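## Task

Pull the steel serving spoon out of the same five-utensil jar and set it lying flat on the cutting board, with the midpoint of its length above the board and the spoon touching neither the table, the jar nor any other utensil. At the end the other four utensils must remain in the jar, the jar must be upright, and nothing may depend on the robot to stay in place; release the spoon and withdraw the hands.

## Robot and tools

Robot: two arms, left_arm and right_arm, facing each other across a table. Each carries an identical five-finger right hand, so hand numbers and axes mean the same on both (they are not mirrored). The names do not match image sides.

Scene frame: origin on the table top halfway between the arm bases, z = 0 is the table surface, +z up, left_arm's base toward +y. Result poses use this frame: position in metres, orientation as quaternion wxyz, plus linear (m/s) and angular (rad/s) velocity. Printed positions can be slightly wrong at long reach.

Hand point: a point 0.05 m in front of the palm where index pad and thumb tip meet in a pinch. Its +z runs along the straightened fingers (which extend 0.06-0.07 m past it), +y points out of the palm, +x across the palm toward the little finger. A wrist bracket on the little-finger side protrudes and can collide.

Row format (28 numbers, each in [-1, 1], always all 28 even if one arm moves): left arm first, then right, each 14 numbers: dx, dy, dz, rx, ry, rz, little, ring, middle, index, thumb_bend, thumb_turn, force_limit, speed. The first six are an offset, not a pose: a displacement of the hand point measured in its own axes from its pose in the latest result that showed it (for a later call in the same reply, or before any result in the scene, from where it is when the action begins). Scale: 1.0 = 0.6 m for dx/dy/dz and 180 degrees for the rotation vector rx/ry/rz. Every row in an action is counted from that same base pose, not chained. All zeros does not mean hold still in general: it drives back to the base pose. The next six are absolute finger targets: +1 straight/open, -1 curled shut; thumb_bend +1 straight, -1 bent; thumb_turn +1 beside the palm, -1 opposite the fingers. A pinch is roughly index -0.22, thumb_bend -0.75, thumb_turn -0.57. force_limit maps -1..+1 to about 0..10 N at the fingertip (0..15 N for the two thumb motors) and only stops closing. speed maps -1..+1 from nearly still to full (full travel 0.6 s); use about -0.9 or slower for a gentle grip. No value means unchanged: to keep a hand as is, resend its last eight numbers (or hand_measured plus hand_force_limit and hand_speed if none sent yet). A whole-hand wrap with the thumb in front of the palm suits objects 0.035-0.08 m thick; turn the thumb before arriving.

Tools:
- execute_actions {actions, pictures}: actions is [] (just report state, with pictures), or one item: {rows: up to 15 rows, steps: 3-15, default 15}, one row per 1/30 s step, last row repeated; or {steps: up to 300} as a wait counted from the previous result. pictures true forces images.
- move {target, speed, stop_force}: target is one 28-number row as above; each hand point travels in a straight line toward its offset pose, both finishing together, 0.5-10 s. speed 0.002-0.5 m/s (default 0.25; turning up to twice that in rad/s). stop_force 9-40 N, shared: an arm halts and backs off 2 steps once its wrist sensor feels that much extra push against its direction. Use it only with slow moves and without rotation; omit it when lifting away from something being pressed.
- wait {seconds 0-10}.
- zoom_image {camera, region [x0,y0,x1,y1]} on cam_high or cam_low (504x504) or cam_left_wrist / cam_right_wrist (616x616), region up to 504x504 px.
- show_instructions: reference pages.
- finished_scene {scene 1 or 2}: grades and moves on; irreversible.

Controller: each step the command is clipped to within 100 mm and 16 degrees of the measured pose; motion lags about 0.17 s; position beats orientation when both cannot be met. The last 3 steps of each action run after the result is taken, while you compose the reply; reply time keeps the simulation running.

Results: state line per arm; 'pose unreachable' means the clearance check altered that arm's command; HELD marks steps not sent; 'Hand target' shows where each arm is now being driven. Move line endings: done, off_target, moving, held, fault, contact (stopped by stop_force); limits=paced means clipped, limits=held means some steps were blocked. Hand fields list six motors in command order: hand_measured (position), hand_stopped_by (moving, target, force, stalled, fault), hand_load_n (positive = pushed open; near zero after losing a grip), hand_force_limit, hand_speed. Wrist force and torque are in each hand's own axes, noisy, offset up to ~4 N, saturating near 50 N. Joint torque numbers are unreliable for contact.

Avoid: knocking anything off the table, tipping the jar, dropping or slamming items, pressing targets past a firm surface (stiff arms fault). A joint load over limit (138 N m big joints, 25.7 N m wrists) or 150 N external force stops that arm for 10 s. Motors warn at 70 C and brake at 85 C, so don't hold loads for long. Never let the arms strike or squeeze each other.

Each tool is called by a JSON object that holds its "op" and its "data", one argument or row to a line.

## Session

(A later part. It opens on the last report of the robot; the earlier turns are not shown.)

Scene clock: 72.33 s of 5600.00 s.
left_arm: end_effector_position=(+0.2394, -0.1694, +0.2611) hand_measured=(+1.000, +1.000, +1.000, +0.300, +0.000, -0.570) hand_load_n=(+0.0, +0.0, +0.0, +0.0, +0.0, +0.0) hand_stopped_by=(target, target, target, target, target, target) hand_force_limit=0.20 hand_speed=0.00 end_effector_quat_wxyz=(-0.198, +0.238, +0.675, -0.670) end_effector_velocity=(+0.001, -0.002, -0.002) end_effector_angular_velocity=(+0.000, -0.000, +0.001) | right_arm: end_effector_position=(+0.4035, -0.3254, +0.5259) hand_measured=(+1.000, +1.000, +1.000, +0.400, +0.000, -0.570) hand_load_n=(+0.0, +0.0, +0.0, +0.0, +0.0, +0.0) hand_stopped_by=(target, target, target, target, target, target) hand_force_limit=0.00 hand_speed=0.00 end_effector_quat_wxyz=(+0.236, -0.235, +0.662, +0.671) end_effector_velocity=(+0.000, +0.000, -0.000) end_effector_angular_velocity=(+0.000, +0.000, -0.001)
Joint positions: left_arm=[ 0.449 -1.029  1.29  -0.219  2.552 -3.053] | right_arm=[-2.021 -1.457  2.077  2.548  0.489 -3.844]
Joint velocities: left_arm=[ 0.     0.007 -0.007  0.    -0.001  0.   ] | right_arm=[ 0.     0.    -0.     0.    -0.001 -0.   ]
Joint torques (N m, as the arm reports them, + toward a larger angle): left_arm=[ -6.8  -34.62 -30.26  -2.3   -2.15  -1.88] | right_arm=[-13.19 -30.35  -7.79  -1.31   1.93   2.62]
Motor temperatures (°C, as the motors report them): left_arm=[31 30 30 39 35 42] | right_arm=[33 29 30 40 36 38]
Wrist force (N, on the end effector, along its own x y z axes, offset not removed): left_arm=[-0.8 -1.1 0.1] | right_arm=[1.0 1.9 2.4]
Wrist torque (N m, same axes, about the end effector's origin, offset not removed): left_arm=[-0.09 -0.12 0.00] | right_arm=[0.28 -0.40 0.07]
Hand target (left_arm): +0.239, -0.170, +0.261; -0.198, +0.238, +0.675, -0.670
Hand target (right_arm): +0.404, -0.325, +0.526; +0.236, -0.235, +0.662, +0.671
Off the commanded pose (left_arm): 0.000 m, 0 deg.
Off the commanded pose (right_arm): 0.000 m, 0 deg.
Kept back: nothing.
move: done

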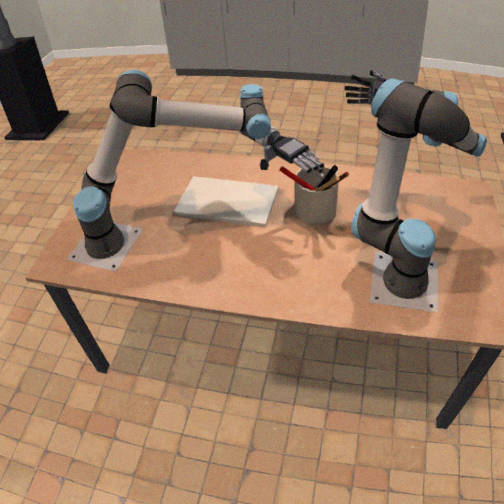

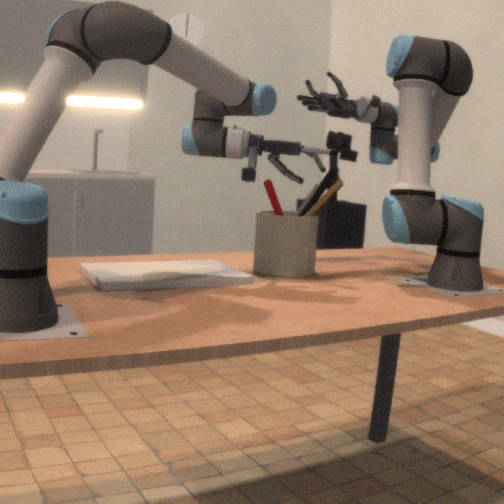

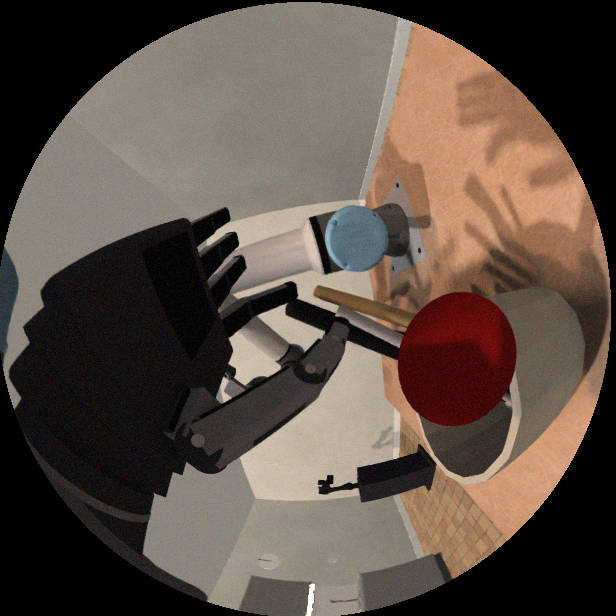

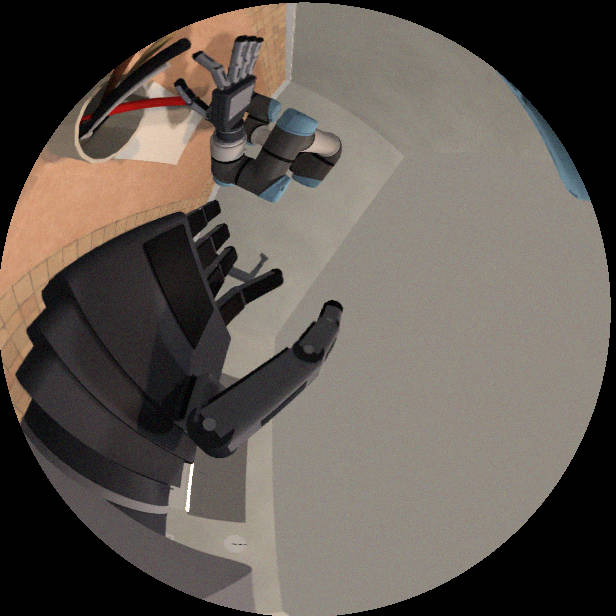

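{"op": "move", "data": {
  "target": [0,0,0,-0.17,0,0,1,1,1,0.3,0,-0.57,0.2,0,0,0,0,0,0,0,1,1,1,0.4,0,-0.57,0,0],
  "speed": 0.08
}}

{"op": "zoom_image", "data": {
  "camera": "cam_low",
  "region": [220, 120, 380, 240]
}}

Scene clock: 76.33 s of 5600.00 s.
left_arm: end_effector_position=(+0.2394, -0.1693, +0.2609) hand_measured=(+1.000, +1.000, +1.000, +0.300, +0.000, -0.570) hand_load_n=(+0.0, +0.0, +0.0, +0.0, +0.0, +0.0) hand_stopped_by=(target, target, target, target, target, target) hand_force_limit=0.20 hand_speed=0.00 end_effector_quat_wxyz=(-0.128, +0.282, +0.827, -0.469) end_effector_velocity=(-0.001, -0.001, -0.000) end_effector_angular_velocity=(+0.014, -0.007, -0.002) | right_arm: end_effector_position=(+0.4035, -0.3254, +0.5259) hand_measured=(+1.000, +1.000, +1.000, +0.400, +0.000, -0.570) hand_load_n=(+0.0, +0.0, +0.0, +0.0, +0.0, +0.0) hand_stopped_by=(target, target, target, target, target, target) hand_force_limit=0.00 hand_speed=0.00 end_effector_quat_wxyz=(+0.236, -0.235, +0.662, +0.671) end_effector_velocity=(+0.000, -0.000, -0.000) end_effector_angular_velocity=(+0.000, -0.000, -0.001)
Joint positions: left_arm=[ 0.352 -0.803  0.684  0.876  2.266 -2.535] | right_arm=[-2.021 -1.457  2.077  2.548  0.489 -3.844]
Joint velocities: left_arm=[-0.005  0.014 -0.03   0.032 -0.009  0.008] | right_arm=[-0.001  0.001 -0.     0.     0.    -0.001]
Joint torques (N m, as the arm reports them, + toward a larger angle): left_arm=[ -8.49 -43.42 -28.29   3.12  -1.2    2.51] | right_arm=[-13.16 -29.28  -6.11  -1.43   1.9    2.69]
Motor temperatures (°C, as the motors report them): left_arm=[31 30 30 39 35 42] | right_arm=[33 29 30 40 36 38]
Wrist force (N, on the end effector, along its own x y z axes, offset not removed): left_arm=[-0.8 -1.9 1.7] | right_arm=[0.8 1.2 1.9]
Wrist torque (N m, same axes, about the end effector's origin, offset not removed): left_arm=[-0.33 -0.23 -0.01] | right_arm=[0.34 -0.30 -0.03]
Hand target (left_arm): +0.239, -0.169, +0.261; -0.128, +0.283, +0.827, -0.468
Hand target (right_arm): +0.404, -0.325, +0.526; +0.236, -0.235, +0.662, +0.671
Off the commanded pose (left_arm): 0.000 m, 0 deg.
Off the commanded pose (right_arm): 0.000 m, 0 deg.
Kept back: nothing.
move: done

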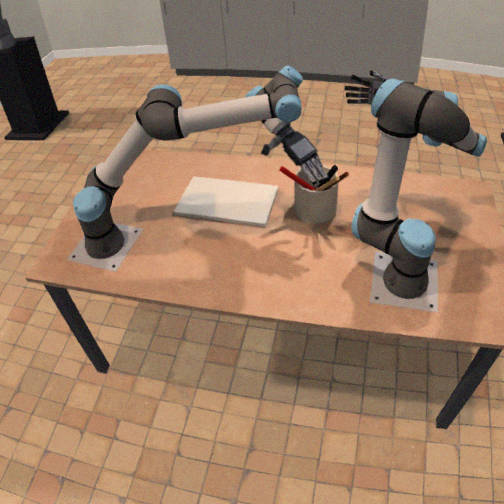

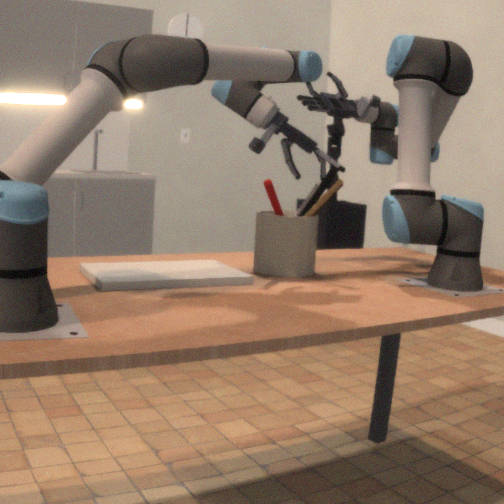

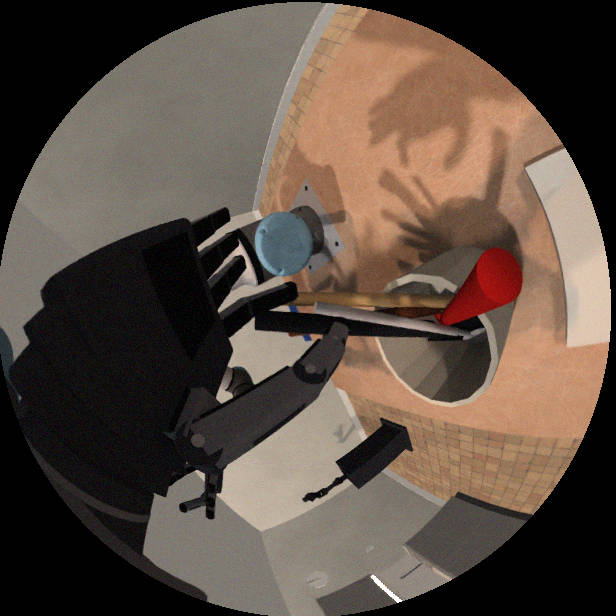

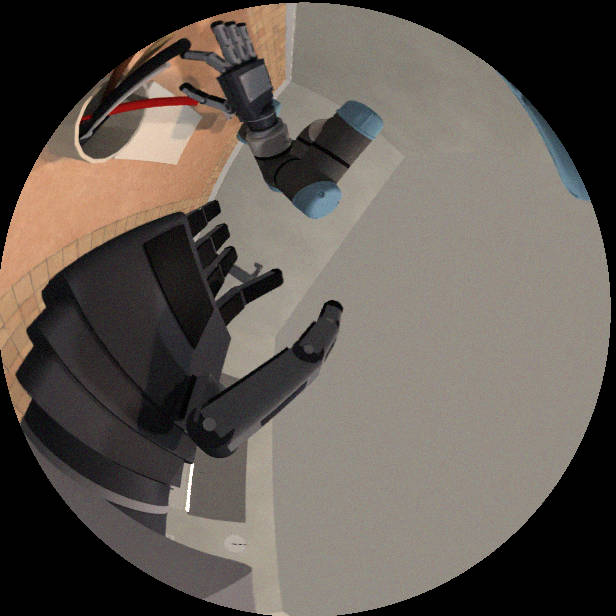

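Region (220, 120, 380, 240) of cam_low's 504x504 image, scaled by 3.150, with more detail than that image has; it fills the top 378 rows of this view, and the rest is white.

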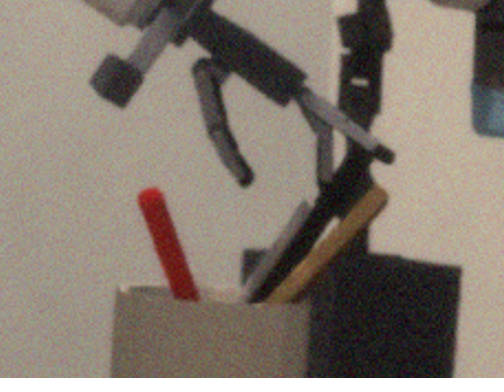

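{"op": "execute_actions", "data": {
  "actions": [
    {"rows":[[0,0,0,0,0,0,-1,-1,-1,0.3,0,-0.57,0.2,0.5,0,0,0,0,0,0,1,1,1,0.4,0,-0.57,0,0]],"steps":15}
  ]
}}

{"op": "move", "data": {
  "target": [-0.007,0.037,0.03,0,0,0,-1,-1,-1,0.3,0,-0.57,0.2,0.5,0,0,0,0,0,0,1,1,1,0.4,0,-0.57,0,0],
  "speed": 0.03
}}

{"op": "zoom_image", "data": {
  "camera": "cam_low",
  "region": [220, 120, 380, 240]
}}

Scene clock: 76.90 s of 5600.00 s.
left_arm: end_effector_position=(+0.2393, -0.1693, +0.2609) hand_measured=(+0.258, +0.258, +0.258, +0.300, +0.000, -0.570) hand_load_n=(+0.0, -0.5, -0.5, +0.0, +0.0, +0.0) hand_stopped_by=(moving, moving, moving, target, target, target) hand_force_limit=0.20 hand_speed=0.50 end_effector_quat_wxyz=(-0.128, +0.282, +0.827, -0.469) end_effector_velocity=(+0.001, +0.000, +0.001) end_effector_angular_velocity=(-0.003, +0.001, +0.001) | right_arm: end_effector_position=(+0.4035, -0.3254, +0.5259) hand_measured=(+1.000, +1.000, +1.000, +0.400, +0.000, -0.570) hand_load_n=(+0.0, +0.0, +0.0, +0.0, +0.0, +0.0) hand_stopped_by=(target, target, target, target, target, target) hand_force_limit=0.00 hand_speed=0.00 end_effector_quat_wxyz=(+0.236, -0.235, +0.662, +0.671) end_effector_velocity=(-0.000, +0.000, +0.000) end_effector_angular_velocity=(-0.000, -0.002, -0.000)
Joint positions: left_arm=[ 0.352 -0.803  0.683  0.876  2.266 -2.535] | right_arm=[-2.021 -1.457  2.077  2.548  0.489 -3.844]
Joint velocities: left_arm=[ 0.001 -0.002  0.002 -0.004  0.002 -0.001] | right_arm=[ 0.    -0.001 -0.    -0.    -0.001 -0.001]
Joint torques (N m, as the arm reports them, + toward a larger angle): left_arm=[  7.52 -64.04 -14.38  -1.7    3.13  -2.16] | right_arm=[-13.21 -30.43  -6.21  -1.58   1.93   2.34]
Motor temperatures (°C, as the motors report them): left_arm=[31 30 30 39 35 42] | right_arm=[33 29 30 40 36 38]
Wrist force (N, on the end effector, along its own x y z axes, offset not removed): left_arm=[1.7 -1.9 1.0] | right_arm=[1.7 1.0 2.8]
Wrist torque (N m, same axes, about the end effector's origin, offset not removed): left_arm=[-0.24 -0.47 0.18] | right_arm=[0.17 -0.45 0.09]
Steps of this call (steps 1 to 5: nothing new was sent; steps 6 to 17: the first 12 steps of this action). Readings (end_effector_position | what the end effector reports):
6: left_arm (+0.2394, -0.1693, +0.2610) | right_arm (+0.4035, -0.3254, +0.5259) | left_arm hand_measured=(+1.000, +1.000, +1.000, +0.300, +0.000, -0.570) hand_load_n=(+0.0, +0.0, +0.0, +0.0, +0.0, +0.0) hand_stopped_by=(moving, moving, moving, target, target, target) hand_force_limit=0.20 hand_speed=0.50 | right_arm hand_measured=(+1.000, +1.000, +1.000, +0.400, +0.000, -0.570) hand_load_n=(+0.0, +0.0, +0.0, +0.0, +0.0, +0.0) hand_stopped_by=(target, target, target, target, target, target) hand_force_limit=0.00 hand_speed=0.00
7: left_arm (+0.2394, -0.1693, +0.2609) | right_arm (+0.4035, -0.3254, +0.5259) | left_arm hand_measured=(+1.000, +1.000, +1.000, +0.300, +0.000, -0.570) hand_load_n=(+0.0, +0.0, +0.0, +0.0, +0.0, +0.0) hand_stopped_by=(moving, moving, moving, target, target, target) hand_force_limit=0.20 hand_speed=0.50 | right_arm hand_measured=(+1.000, +1.000, +1.000, +0.400, +0.000, -0.570) hand_load_n=(+0.0, +0.0, +0.0, +0.0, +0.0, +0.0) hand_stopped_by=(target, target, target, target, target, target) hand_force_limit=0.00 hand_speed=0.00
9: left_arm (+0.2393, -0.1692, +0.2607) | right_arm (+0.4035, -0.3254, +0.5259) | left_arm hand_measured=(+0.926, +0.926, +0.924, +0.300, +0.000, -0.570) hand_load_n=(+0.0, -0.5, -0.5, +0.0, +0.0, +0.0) hand_stopped_by=(moving, moving, moving, target, target, target) hand_force_limit=0.20 hand_speed=0.50 | right_arm hand_measured=(+1.000, +1.000, +1.000, +0.400, +0.000, -0.570) hand_load_n=(+0.0, +0.0, +0.0, +0.0, +0.0, +0.0) hand_stopped_by=(target, target, target, target, target, target) hand_force_limit=0.00 hand_speed=0.00
13: left_arm (+0.2393, -0.1693, +0.2608) | right_arm (+0.4035, -0.3254, +0.5259) | left_arm hand_measured=(+0.592, +0.592, +0.592, +0.300, +0.000, -0.570) hand_load_n=(+0.0, -0.5, -0.5, +0.0, +0.0, +0.0) hand_stopped_by=(moving, moving, moving, target, target, target) hand_force_limit=0.20 hand_speed=0.50 | right_arm hand_measured=(+1.000, +1.000, +1.000, +0.400, +0.000, -0.570) hand_load_n=(+0.0, +0.0, +0.0, +0.0, +0.0, +0.0) hand_stopped_by=(target, target, target, target, target, target) hand_force_limit=0.00 hand_speed=0.00
17: the state above

Scene clock: 78.93 s of 5600.00 s.
left_arm: end_effector_position=(+0.2418, -0.1754, +0.2332) hand_measured=(-1.000, -1.000, -1.000, +0.300, +0.000, -0.570) hand_load_n=(+0.0, +0.0, +0.0, +0.0, +0.0, +0.0) hand_stopped_by=(target, target, target, target, target, target) hand_force_limit=0.20 hand_speed=0.50 end_effector_quat_wxyz=(-0.128, +0.282, +0.827, -0.469) end_effector_velocity=(+0.001, -0.000, -0.002) end_effector_angular_velocity=(-0.000, +0.000, +0.001) | right_arm: end_effector_position=(+0.4035, -0.3254, +0.5259) hand_measured=(+1.000, +1.000, +1.000, +0.400, +0.000, -0.570) hand_load_n=(+0.0, +0.0, +0.0, +0.0, +0.0, +0.0) hand_stopped_by=(target, target, target, target, target, target) hand_force_limit=0.00 hand_speed=0.00 end_effector_quat_wxyz=(+0.236, -0.235, +0.662, +0.671) end_effector_velocity=(+0.000, -0.000, +0.000) end_effector_angular_velocity=(-0.000, +0.001, -0.001)
Joint positions: left_arm=[ 0.354 -0.787  0.727  0.817  2.267 -2.534] | right_arm=[-2.021 -1.457  2.077  2.548  0.489 -3.844]
Joint velocities: left_arm=[ 0.001  0.001  0.005 -0.006 -0.    -0.   ] | right_arm=[-0.001 -0.     0.    -0.    -0.     0.001]
Joint torques (N m, as the arm reports them, + toward a larger angle): left_arm=[  7.1  -43.03 -13.1   -1.94   3.1    2.04] | right_arm=[-13.91 -29.58  -6.83  -1.52   1.79   2.43]
Motor temperatures (°C, as the motors report them): left_arm=[31 30 30 39 35 42] | right_arm=[33 29 30 40 36 38]
Wrist force (N, on the end effector, along its own x y z axes, offset not removed): left_arm=[0.1 -0.8 1.4] | right_arm=[-0.6 3.8 0.8]
Wrist torque (N m, same axes, about the end effector's origin, offset not removed): left_arm=[-0.09 -0.32 0.09] | right_arm=[0.63 -0.13 -0.03]
Hand target (left_arm): +0.242, -0.175, +0.233; -0.128, +0.282, +0.827, -0.469
Hand target (right_arm): +0.404, -0.325, +0.526; +0.236, -0.235, +0.662, +0.671
Off your previous action's commanded pose (left_arm): 0.000 m, 0 deg at its last step (step 3 of this call).
Off your previous action's commanded pose (right_arm): 0.000 m, 0 deg at its last step (step 3 of this call).
Off the commanded pose (left_arm): 0.000 m, 0 deg.
Off the commanded pose (right_arm): 0.000 m, 0 deg.
Kept back: nothing.
move: done

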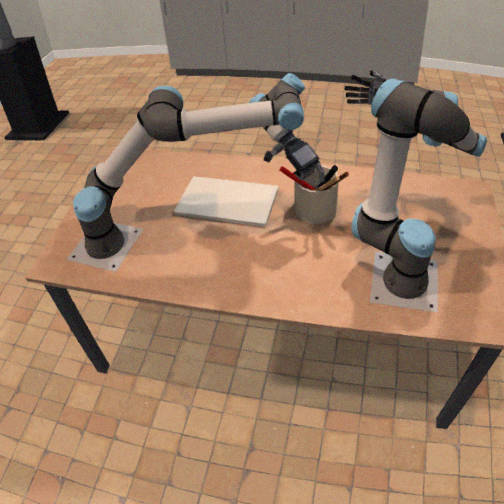

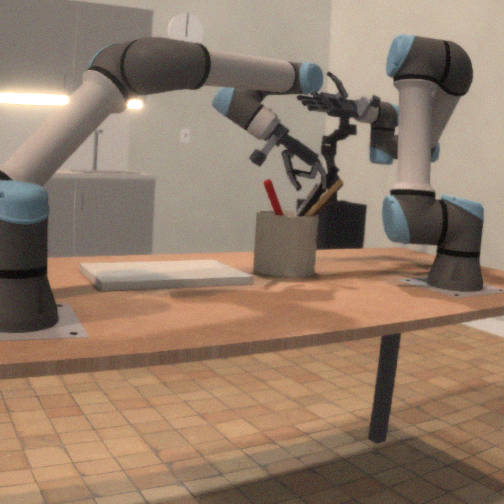

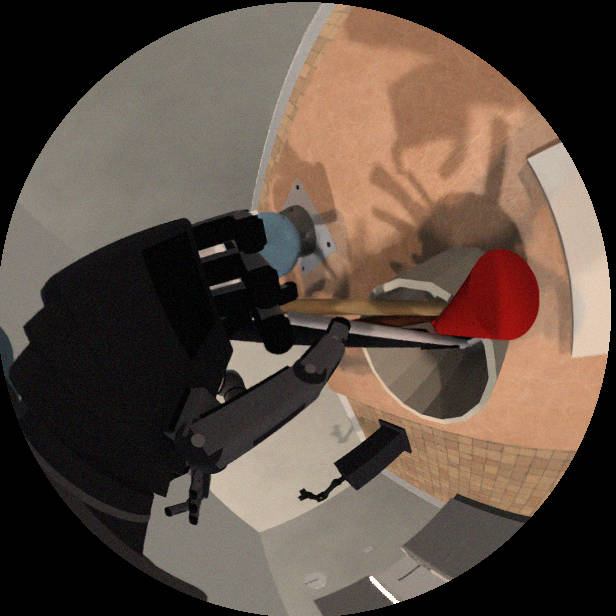

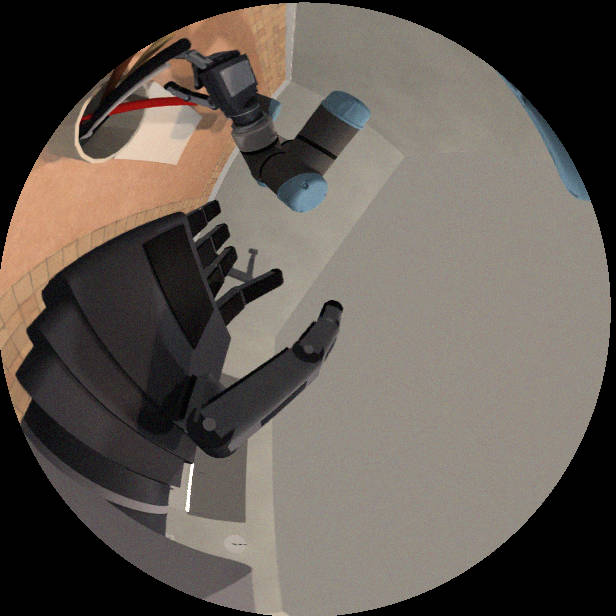

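Region (220, 120, 380, 240) of cam_low's 504x504 image, scaled by 3.150, with more detail than that image has; it fills the top 378 rows of this view, and the rest is white.

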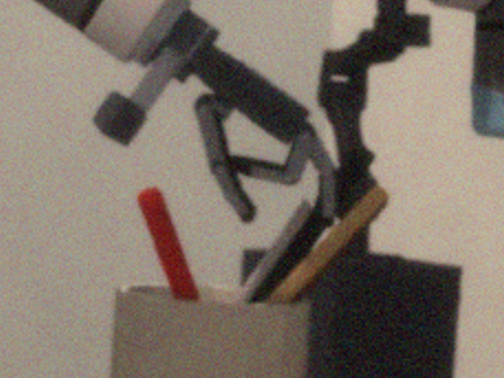

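{"op": "move", "data": {
  "target": [0,0.024,0.014,0,0,0,-1,-1,-1,0.3,0,-0.57,0.2,0.5,0,0,0,0,0,0,1,1,1,0.4,0,-0.57,0,0],
  "speed": 0.03
}}

{"op": "execute_actions", "data": {
  "actions": [
    {"rows":[[0,0,0,0,0,0,-1,-1,-1,-0.3,-0.8,-0.57,0.2,-0.7,0,0,0,0,0,0,1,1,1,0.4,0,-0.57,0,0]],"steps":5}
  ]
}}

{"op": "wait", "data": {
  "seconds": 2
}}

{"op": "zoom_image", "data": {
  "camera": "cam_low",
  "region": [220, 120, 380, 240]
}}

Scene clock: 80.07 s of 5600.00 s.
left_arm: end_effector_position=(+0.2427, -0.1755, +0.2169) hand_measured=(-1.000, -1.000, -1.000, +0.300, +0.000, -0.570) hand_load_n=(+0.0, +0.0, +0.0, +0.0, +0.0, +0.0) hand_stopped_by=(target, target, target, target, target, target) hand_force_limit=0.20 hand_speed=0.50 end_effector_quat_wxyz=(-0.128, +0.282, +0.827, -0.469) end_effector_velocity=(+0.001, +0.000, -0.005) end_effector_angular_velocity=(+0.002, +0.001, +0.001) | right_arm: end_effector_position=(+0.4035, -0.3254, +0.5259) hand_measured=(+1.000, +1.000, +1.000, +0.400, +0.000, -0.570) hand_load_n=(+0.0, +0.0, +0.0, +0.0, +0.0, +0.0) hand_stopped_by=(target, target, target, target, target, target) hand_force_limit=0.00 hand_speed=0.00 end_effector_quat_wxyz=(+0.236, -0.235, +0.662, +0.671) end_effector_velocity=(-0.000, +0.000, -0.000) end_effector_angular_velocity=(+0.000, +0.000, +0.002)
Joint positions: left_arm=[ 0.355 -0.787  0.769  0.777  2.268 -2.532] | right_arm=[-2.021 -1.457  2.077  2.548  0.489 -3.844]
Joint velocities: left_arm=[ 0.001  0.002  0.009 -0.009  0.001 -0.   ] | right_arm=[ 0.001  0.     0.    -0.     0.001 -0.   ]
Joint torques (N m, as the arm reports them, + toward a larger angle): left_arm=[  7.06 -65.31 -16.46  -2.03   3.1    2.15] | right_arm=[-13.01 -29.86  -6.89  -1.57   1.85   2.4 ]
Motor temperatures (°C, as the motors report them): left_arm=[31 30 30 39 35 42] | right_arm=[33 29 30 40 36 38]
Wrist force (N, on the end effector, along its own x y z axes, offset not removed): left_arm=[1.1 -0.5 0.2] | right_arm=[1.7 2.8 2.6]
Wrist torque (N m, same axes, about the end effector's origin, offset not removed): left_arm=[-0.08 -0.36 0.19] | right_arm=[0.41 -0.53 0.13]
Hand target (left_arm): +0.243, -0.176, +0.217; -0.128, +0.282, +0.827, -0.469
Hand target (right_arm): +0.404, -0.325, +0.526; +0.236, -0.235, +0.662, +0.671
Off the commanded pose (left_arm): 0.000 m, 0 deg.
Off the commanded pose (right_arm): 0.000 m, 0 deg.
Kept back: nothing.
move: done

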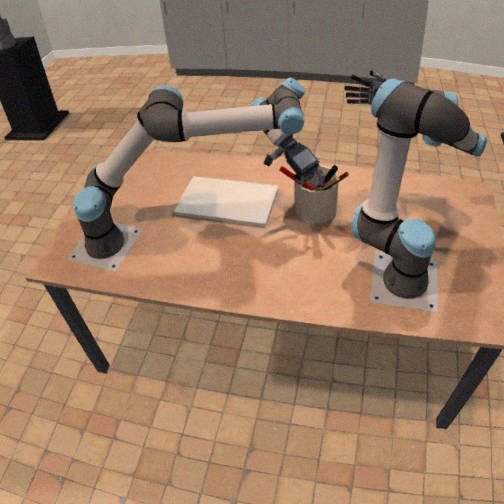

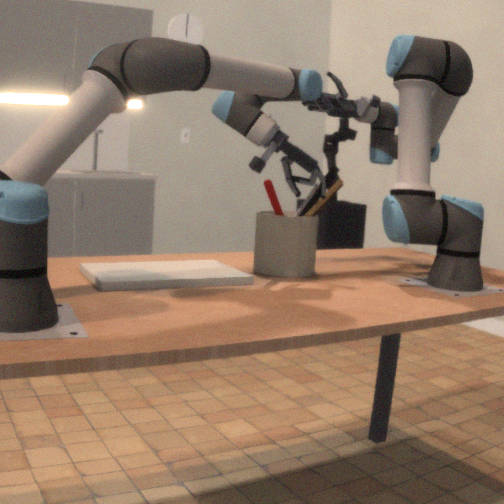

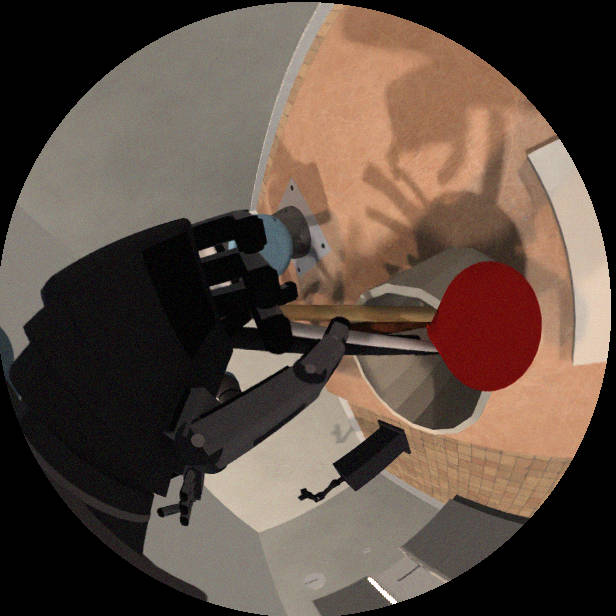

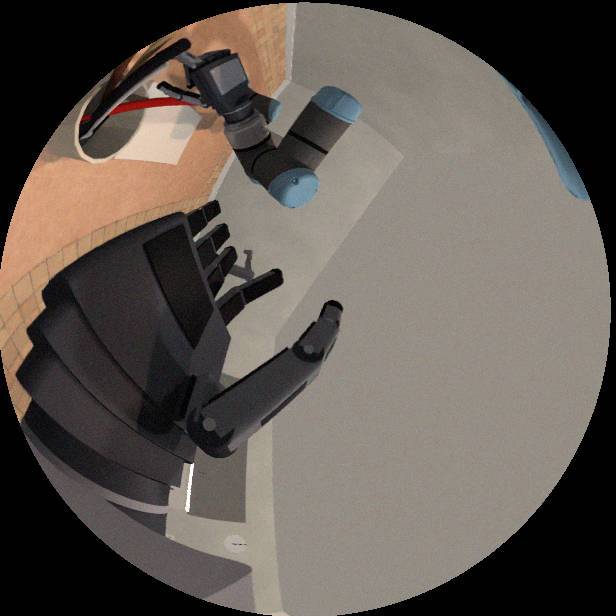

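Scene clock: 80.13 s of 5600.00 s.
left_arm: end_effector_position=(+0.2428, -0.1755, +0.2168) hand_measured=(-1.000, -1.000, -1.000, +0.300, +0.000, -0.570) hand_load_n=(+0.0, +0.0, +0.0, +0.0, +0.0, +0.0) hand_stopped_by=(target, target, target, moving, moving, target) hand_force_limit=0.20 hand_speed=-0.70 end_effector_quat_wxyz=(-0.128, +0.282, +0.827, -0.469) end_effector_velocity=(+0.001, -0.000, -0.001) end_effector_angular_velocity=(+0.000, +0.001, +0.002) | right_arm: end_effector_position=(+0.4035, -0.3254, +0.5259) hand_measured=(+1.000, +1.000, +1.000, +0.400, +0.000, -0.570) hand_load_n=(+0.0, +0.0, +0.0, +0.0, +0.0, +0.0) hand_stopped_by=(target, target, target, target, target, target) hand_force_limit=0.00 hand_speed=0.00 end_effector_quat_wxyz=(+0.236, -0.235, +0.662, +0.671) end_effector_velocity=(-0.000, -0.000, +0.000) end_effector_angular_velocity=(-0.000, -0.000, -0.000)
Joint positions: left_arm=[ 0.355 -0.787  0.769  0.776  2.268 -2.532] | right_arm=[-2.021 -1.457  2.077  2.548  0.489 -3.844]
Joint velocities: left_arm=[ 0.001  0.001  0.    -0.001 -0.    -0.001] | right_arm=[-0. -0.  0. -0.  0. -0.]
Joint torques (N m, as the arm reports them, + toward a larger angle): left_arm=[  7.4  -65.79 -16.13  -1.79   3.18   1.88] | right_arm=[-13.22 -29.56  -7.42  -1.49   1.84   2.41]
Motor temperatures (°C, as the motors report them): left_arm=[31 30 30 39 35 42] | right_arm=[33 29 30 40 36 38]
Wrist force (N, on the end effector, along its own x y z axes, offset not removed): left_arm=[-0.8 -1.8 0.9] | right_arm=[0.7 4.2 2.6]
Wrist torque (N m, same axes, about the end effector's origin, offset not removed): left_arm=[-0.28 -0.15 0.02] | right_arm=[0.54 -0.31 0.09]
Steps of this call (steps 1 to 2: the first 2 steps of this action). Readings (end_effector_position | what the end effector reports):
1: left_arm (+0.2427, -0.1755, +0.2169) | right_arm (+0.4035, -0.3254, +0.5259) | left_arm hand_measured=(-1.000, -1.000, -1.000, +0.300, +0.000, -0.570) hand_load_n=(+0.0, +0.0, +0.0, +0.0, +0.0, +0.0) hand_stopped_by=(target, target, target, moving, moving, target) hand_force_limit=0.20 hand_speed=-0.70 | right_arm hand_measured=(+1.000, +1.000, +1.000, +0.400, +0.000, -0.570) hand_load_n=(+0.0, +0.0, +0.0, +0.0, +0.0, +0.0) hand_stopped_by=(target, target, target, target, target, target) hand_force_limit=0.00 hand_speed=0.00
2: the state above

Scene clock: 82.23 s of 5600.00 s.
left_arm: end_effector_position=(+0.2427, -0.1755, +0.2170) hand_measured=(-1.000, -1.000, -1.000, -0.296, -0.426, -0.570) hand_load_n=(+0.0, +0.0, +0.0, +7.5, +9.5, +0.0) hand_stopped_by=(target, target, target, force, force, target) hand_force_limit=0.20 hand_speed=-0.70 end_effector_quat_wxyz=(-0.128, +0.282, +0.827, -0.469) end_effector_velocity=(+0.000, -0.000, -0.001) end_effector_angular_velocity=(-0.000, -0.001, -0.001) | right_arm: end_effector_position=(+0.4035, -0.3254, +0.5259) hand_measured=(+1.000, +1.000, +1.000, +0.400, +0.000, -0.570) hand_load_n=(+0.0, +0.0, +0.0, +0.0, +0.0, +0.0) hand_stopped_by=(target, target, target, target, target, target) hand_force_limit=0.00 hand_speed=0.00 end_effector_quat_wxyz=(+0.236, -0.235, +0.662, +0.671) end_effector_velocity=(-0.000, -0.000, -0.000) end_effector_angular_velocity=(+0.000, +0.002, +0.001)
Joint positions: left_arm=[ 0.355 -0.787  0.769  0.777  2.268 -2.532] | right_arm=[-2.021 -1.457  2.077  2.548  0.489 -3.844]
Joint velocities: left_arm=[ 0.     0.001 -0.    -0.     0.     0.001] | right_arm=[-0.     0.     0.    -0.     0.001  0.001]
Joint torques (N m, as the arm reports them, + toward a larger angle): left_arm=[ -2.1  -50.25 -28.92   3.11   2.83   1.33] | right_arm=[-12.18 -29.76  -7.12  -1.62   1.84   2.51]
Motor temperatures (°C, as the motors report them): left_arm=[31 30 30 39 35 42] | right_arm=[33 29 30 40 36 38]
Wrist force (N, on the end effector, along its own x y z axes, offset not removed): left_arm=[1.1 0.2 0.3] | right_arm=[0.7 2.8 1.0]
Wrist torque (N m, same axes, about the end effector's origin, offset not removed): left_arm=[0.12 -0.49 0.15] | right_arm=[0.51 -0.31 0.05]
Hand target (left_arm): +0.243, -0.176, +0.217; -0.128, +0.282, +0.827, -0.469
Hand target (right_arm): +0.404, -0.325, +0.526; +0.236, -0.235, +0.662, +0.671
Off the commanded pose (left_arm): 0.000 m, 0 deg.
Off the commanded pose (right_arm): 0.000 m, 0 deg.
Kept back: nothing.
Steps of this call (steps 1 to 3: the last 3 steps of your previous action; steps 4 to 63: nothing new was sent). Readings (end_effector_position | what the end effector reports):
1: left_arm (+0.2428, -0.1755, +0.2168) | right_arm (+0.4035, -0.3254, +0.5259) | left_arm hand_measured=(-1.000, -1.000, -1.000, +0.300, +0.000, -0.570) hand_load_n=(+0.0, +0.0, +0.0, +0.0, +0.0, +0.0) hand_stopped_by=(target, target, target, moving, moving, target) hand_force_limit=0.20 hand_speed=-0.70 | right_arm hand_measured=(+1.000, +1.000, +1.000, +0.400, +0.000, -0.570) hand_load_n=(+0.0, +0.0, +0.0, +0.0, +0.0, +0.0) hand_stopped_by=(target, target, target, target, target, target) hand_force_limit=0.00 hand_speed=0.00
2: left_arm (+0.2428, -0.1755, +0.2168) | right_arm (+0.4035, -0.3254, +0.5259) | left_arm hand_measured=(-1.000, -1.000, -1.000, +0.284, -0.010, -0.570) hand_load_n=(+0.0, +0.0, +0.0, +0.0, +0.0, +0.0) hand_stopped_by=(target, target, target, moving, moving, target) hand_force_limit=0.20 hand_speed=-0.70 | right_arm hand_measured=(+1.000, +1.000, +1.000, +0.400, +0.000, -0.570) hand_load_n=(+0.0, +0.0, +0.0, +0.0, +0.0, +0.0) hand_stopped_by=(target, target, target, target, target, target) hand_force_limit=0.00 hand_speed=0.00
4: left_arm (+0.2428, -0.1756, +0.2168) | right_arm (+0.4035, -0.3254, +0.5259) | left_arm hand_measured=(-1.000, -1.000, -1.000, +0.252, -0.030, -0.570) hand_load_n=(+0.0, +0.0, +0.0, +0.0, +0.0, +0.0) hand_stopped_by=(target, target, target, moving, moving, target) hand_force_limit=0.20 hand_speed=-0.70 | right_arm hand_measured=(+1.000, +1.000, +1.000, +0.400, +0.000, -0.570) hand_load_n=(+0.0, +0.0, +0.0, +0.0, +0.0, +0.0) hand_stopped_by=(target, target, target, target, target, target) hand_force_limit=0.00 hand_speed=0.00
8: left_arm (+0.2428, -0.1756, +0.2169) | right_arm (+0.4035, -0.3254, +0.5259) | left_arm hand_measured=(-1.000, -1.000, -1.000, +0.184, -0.072, -0.570) hand_load_n=(+0.0, +0.0, +0.0, +0.0, +0.0, +0.0) hand_stopped_by=(target, target, target, moving, moving, target) hand_force_limit=0.20 hand_speed=-0.70 | right_arm hand_measured=(+1.000, +1.000, +1.000, +0.400, +0.000, -0.570) hand_load_n=(+0.0, +0.0, +0.0, +0.0, +0.0, +0.0) hand_stopped_by=(target, target, target, target, target, target) hand_force_limit=0.00 hand_speed=0.00
63: the state above

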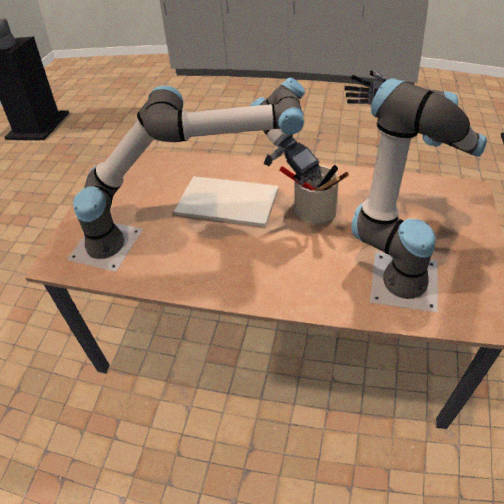

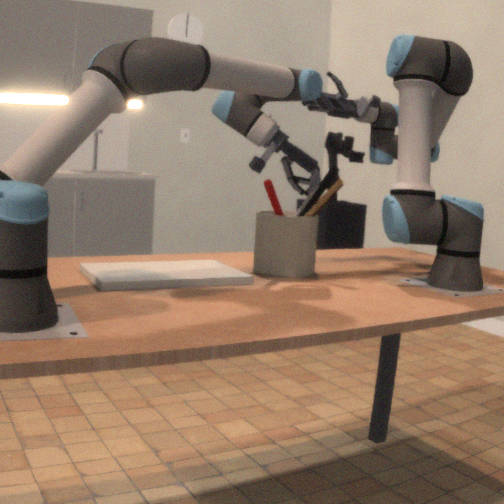

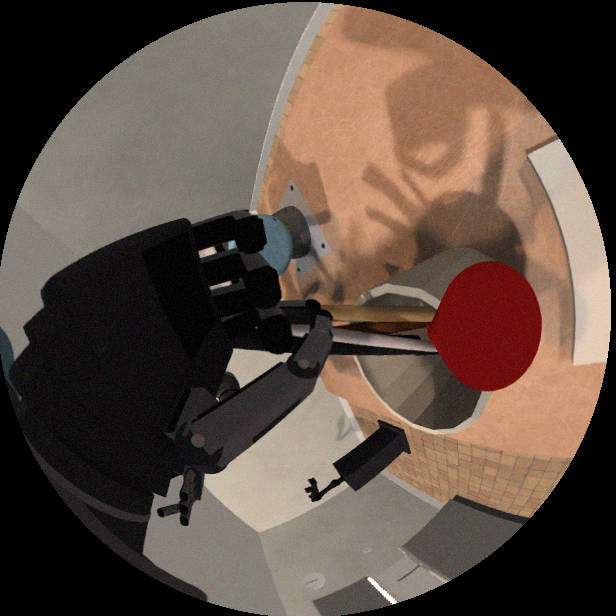

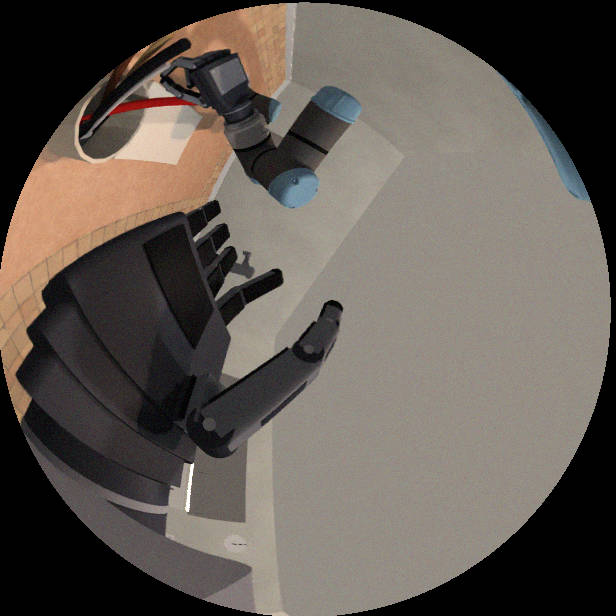

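Region (220, 120, 380, 240) of cam_low's 504x504 image, scaled by 3.150, with more detail than that image has; it fills the top 378 rows of this view, and the rest is white.

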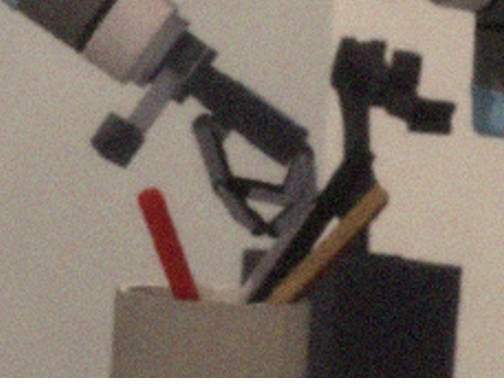

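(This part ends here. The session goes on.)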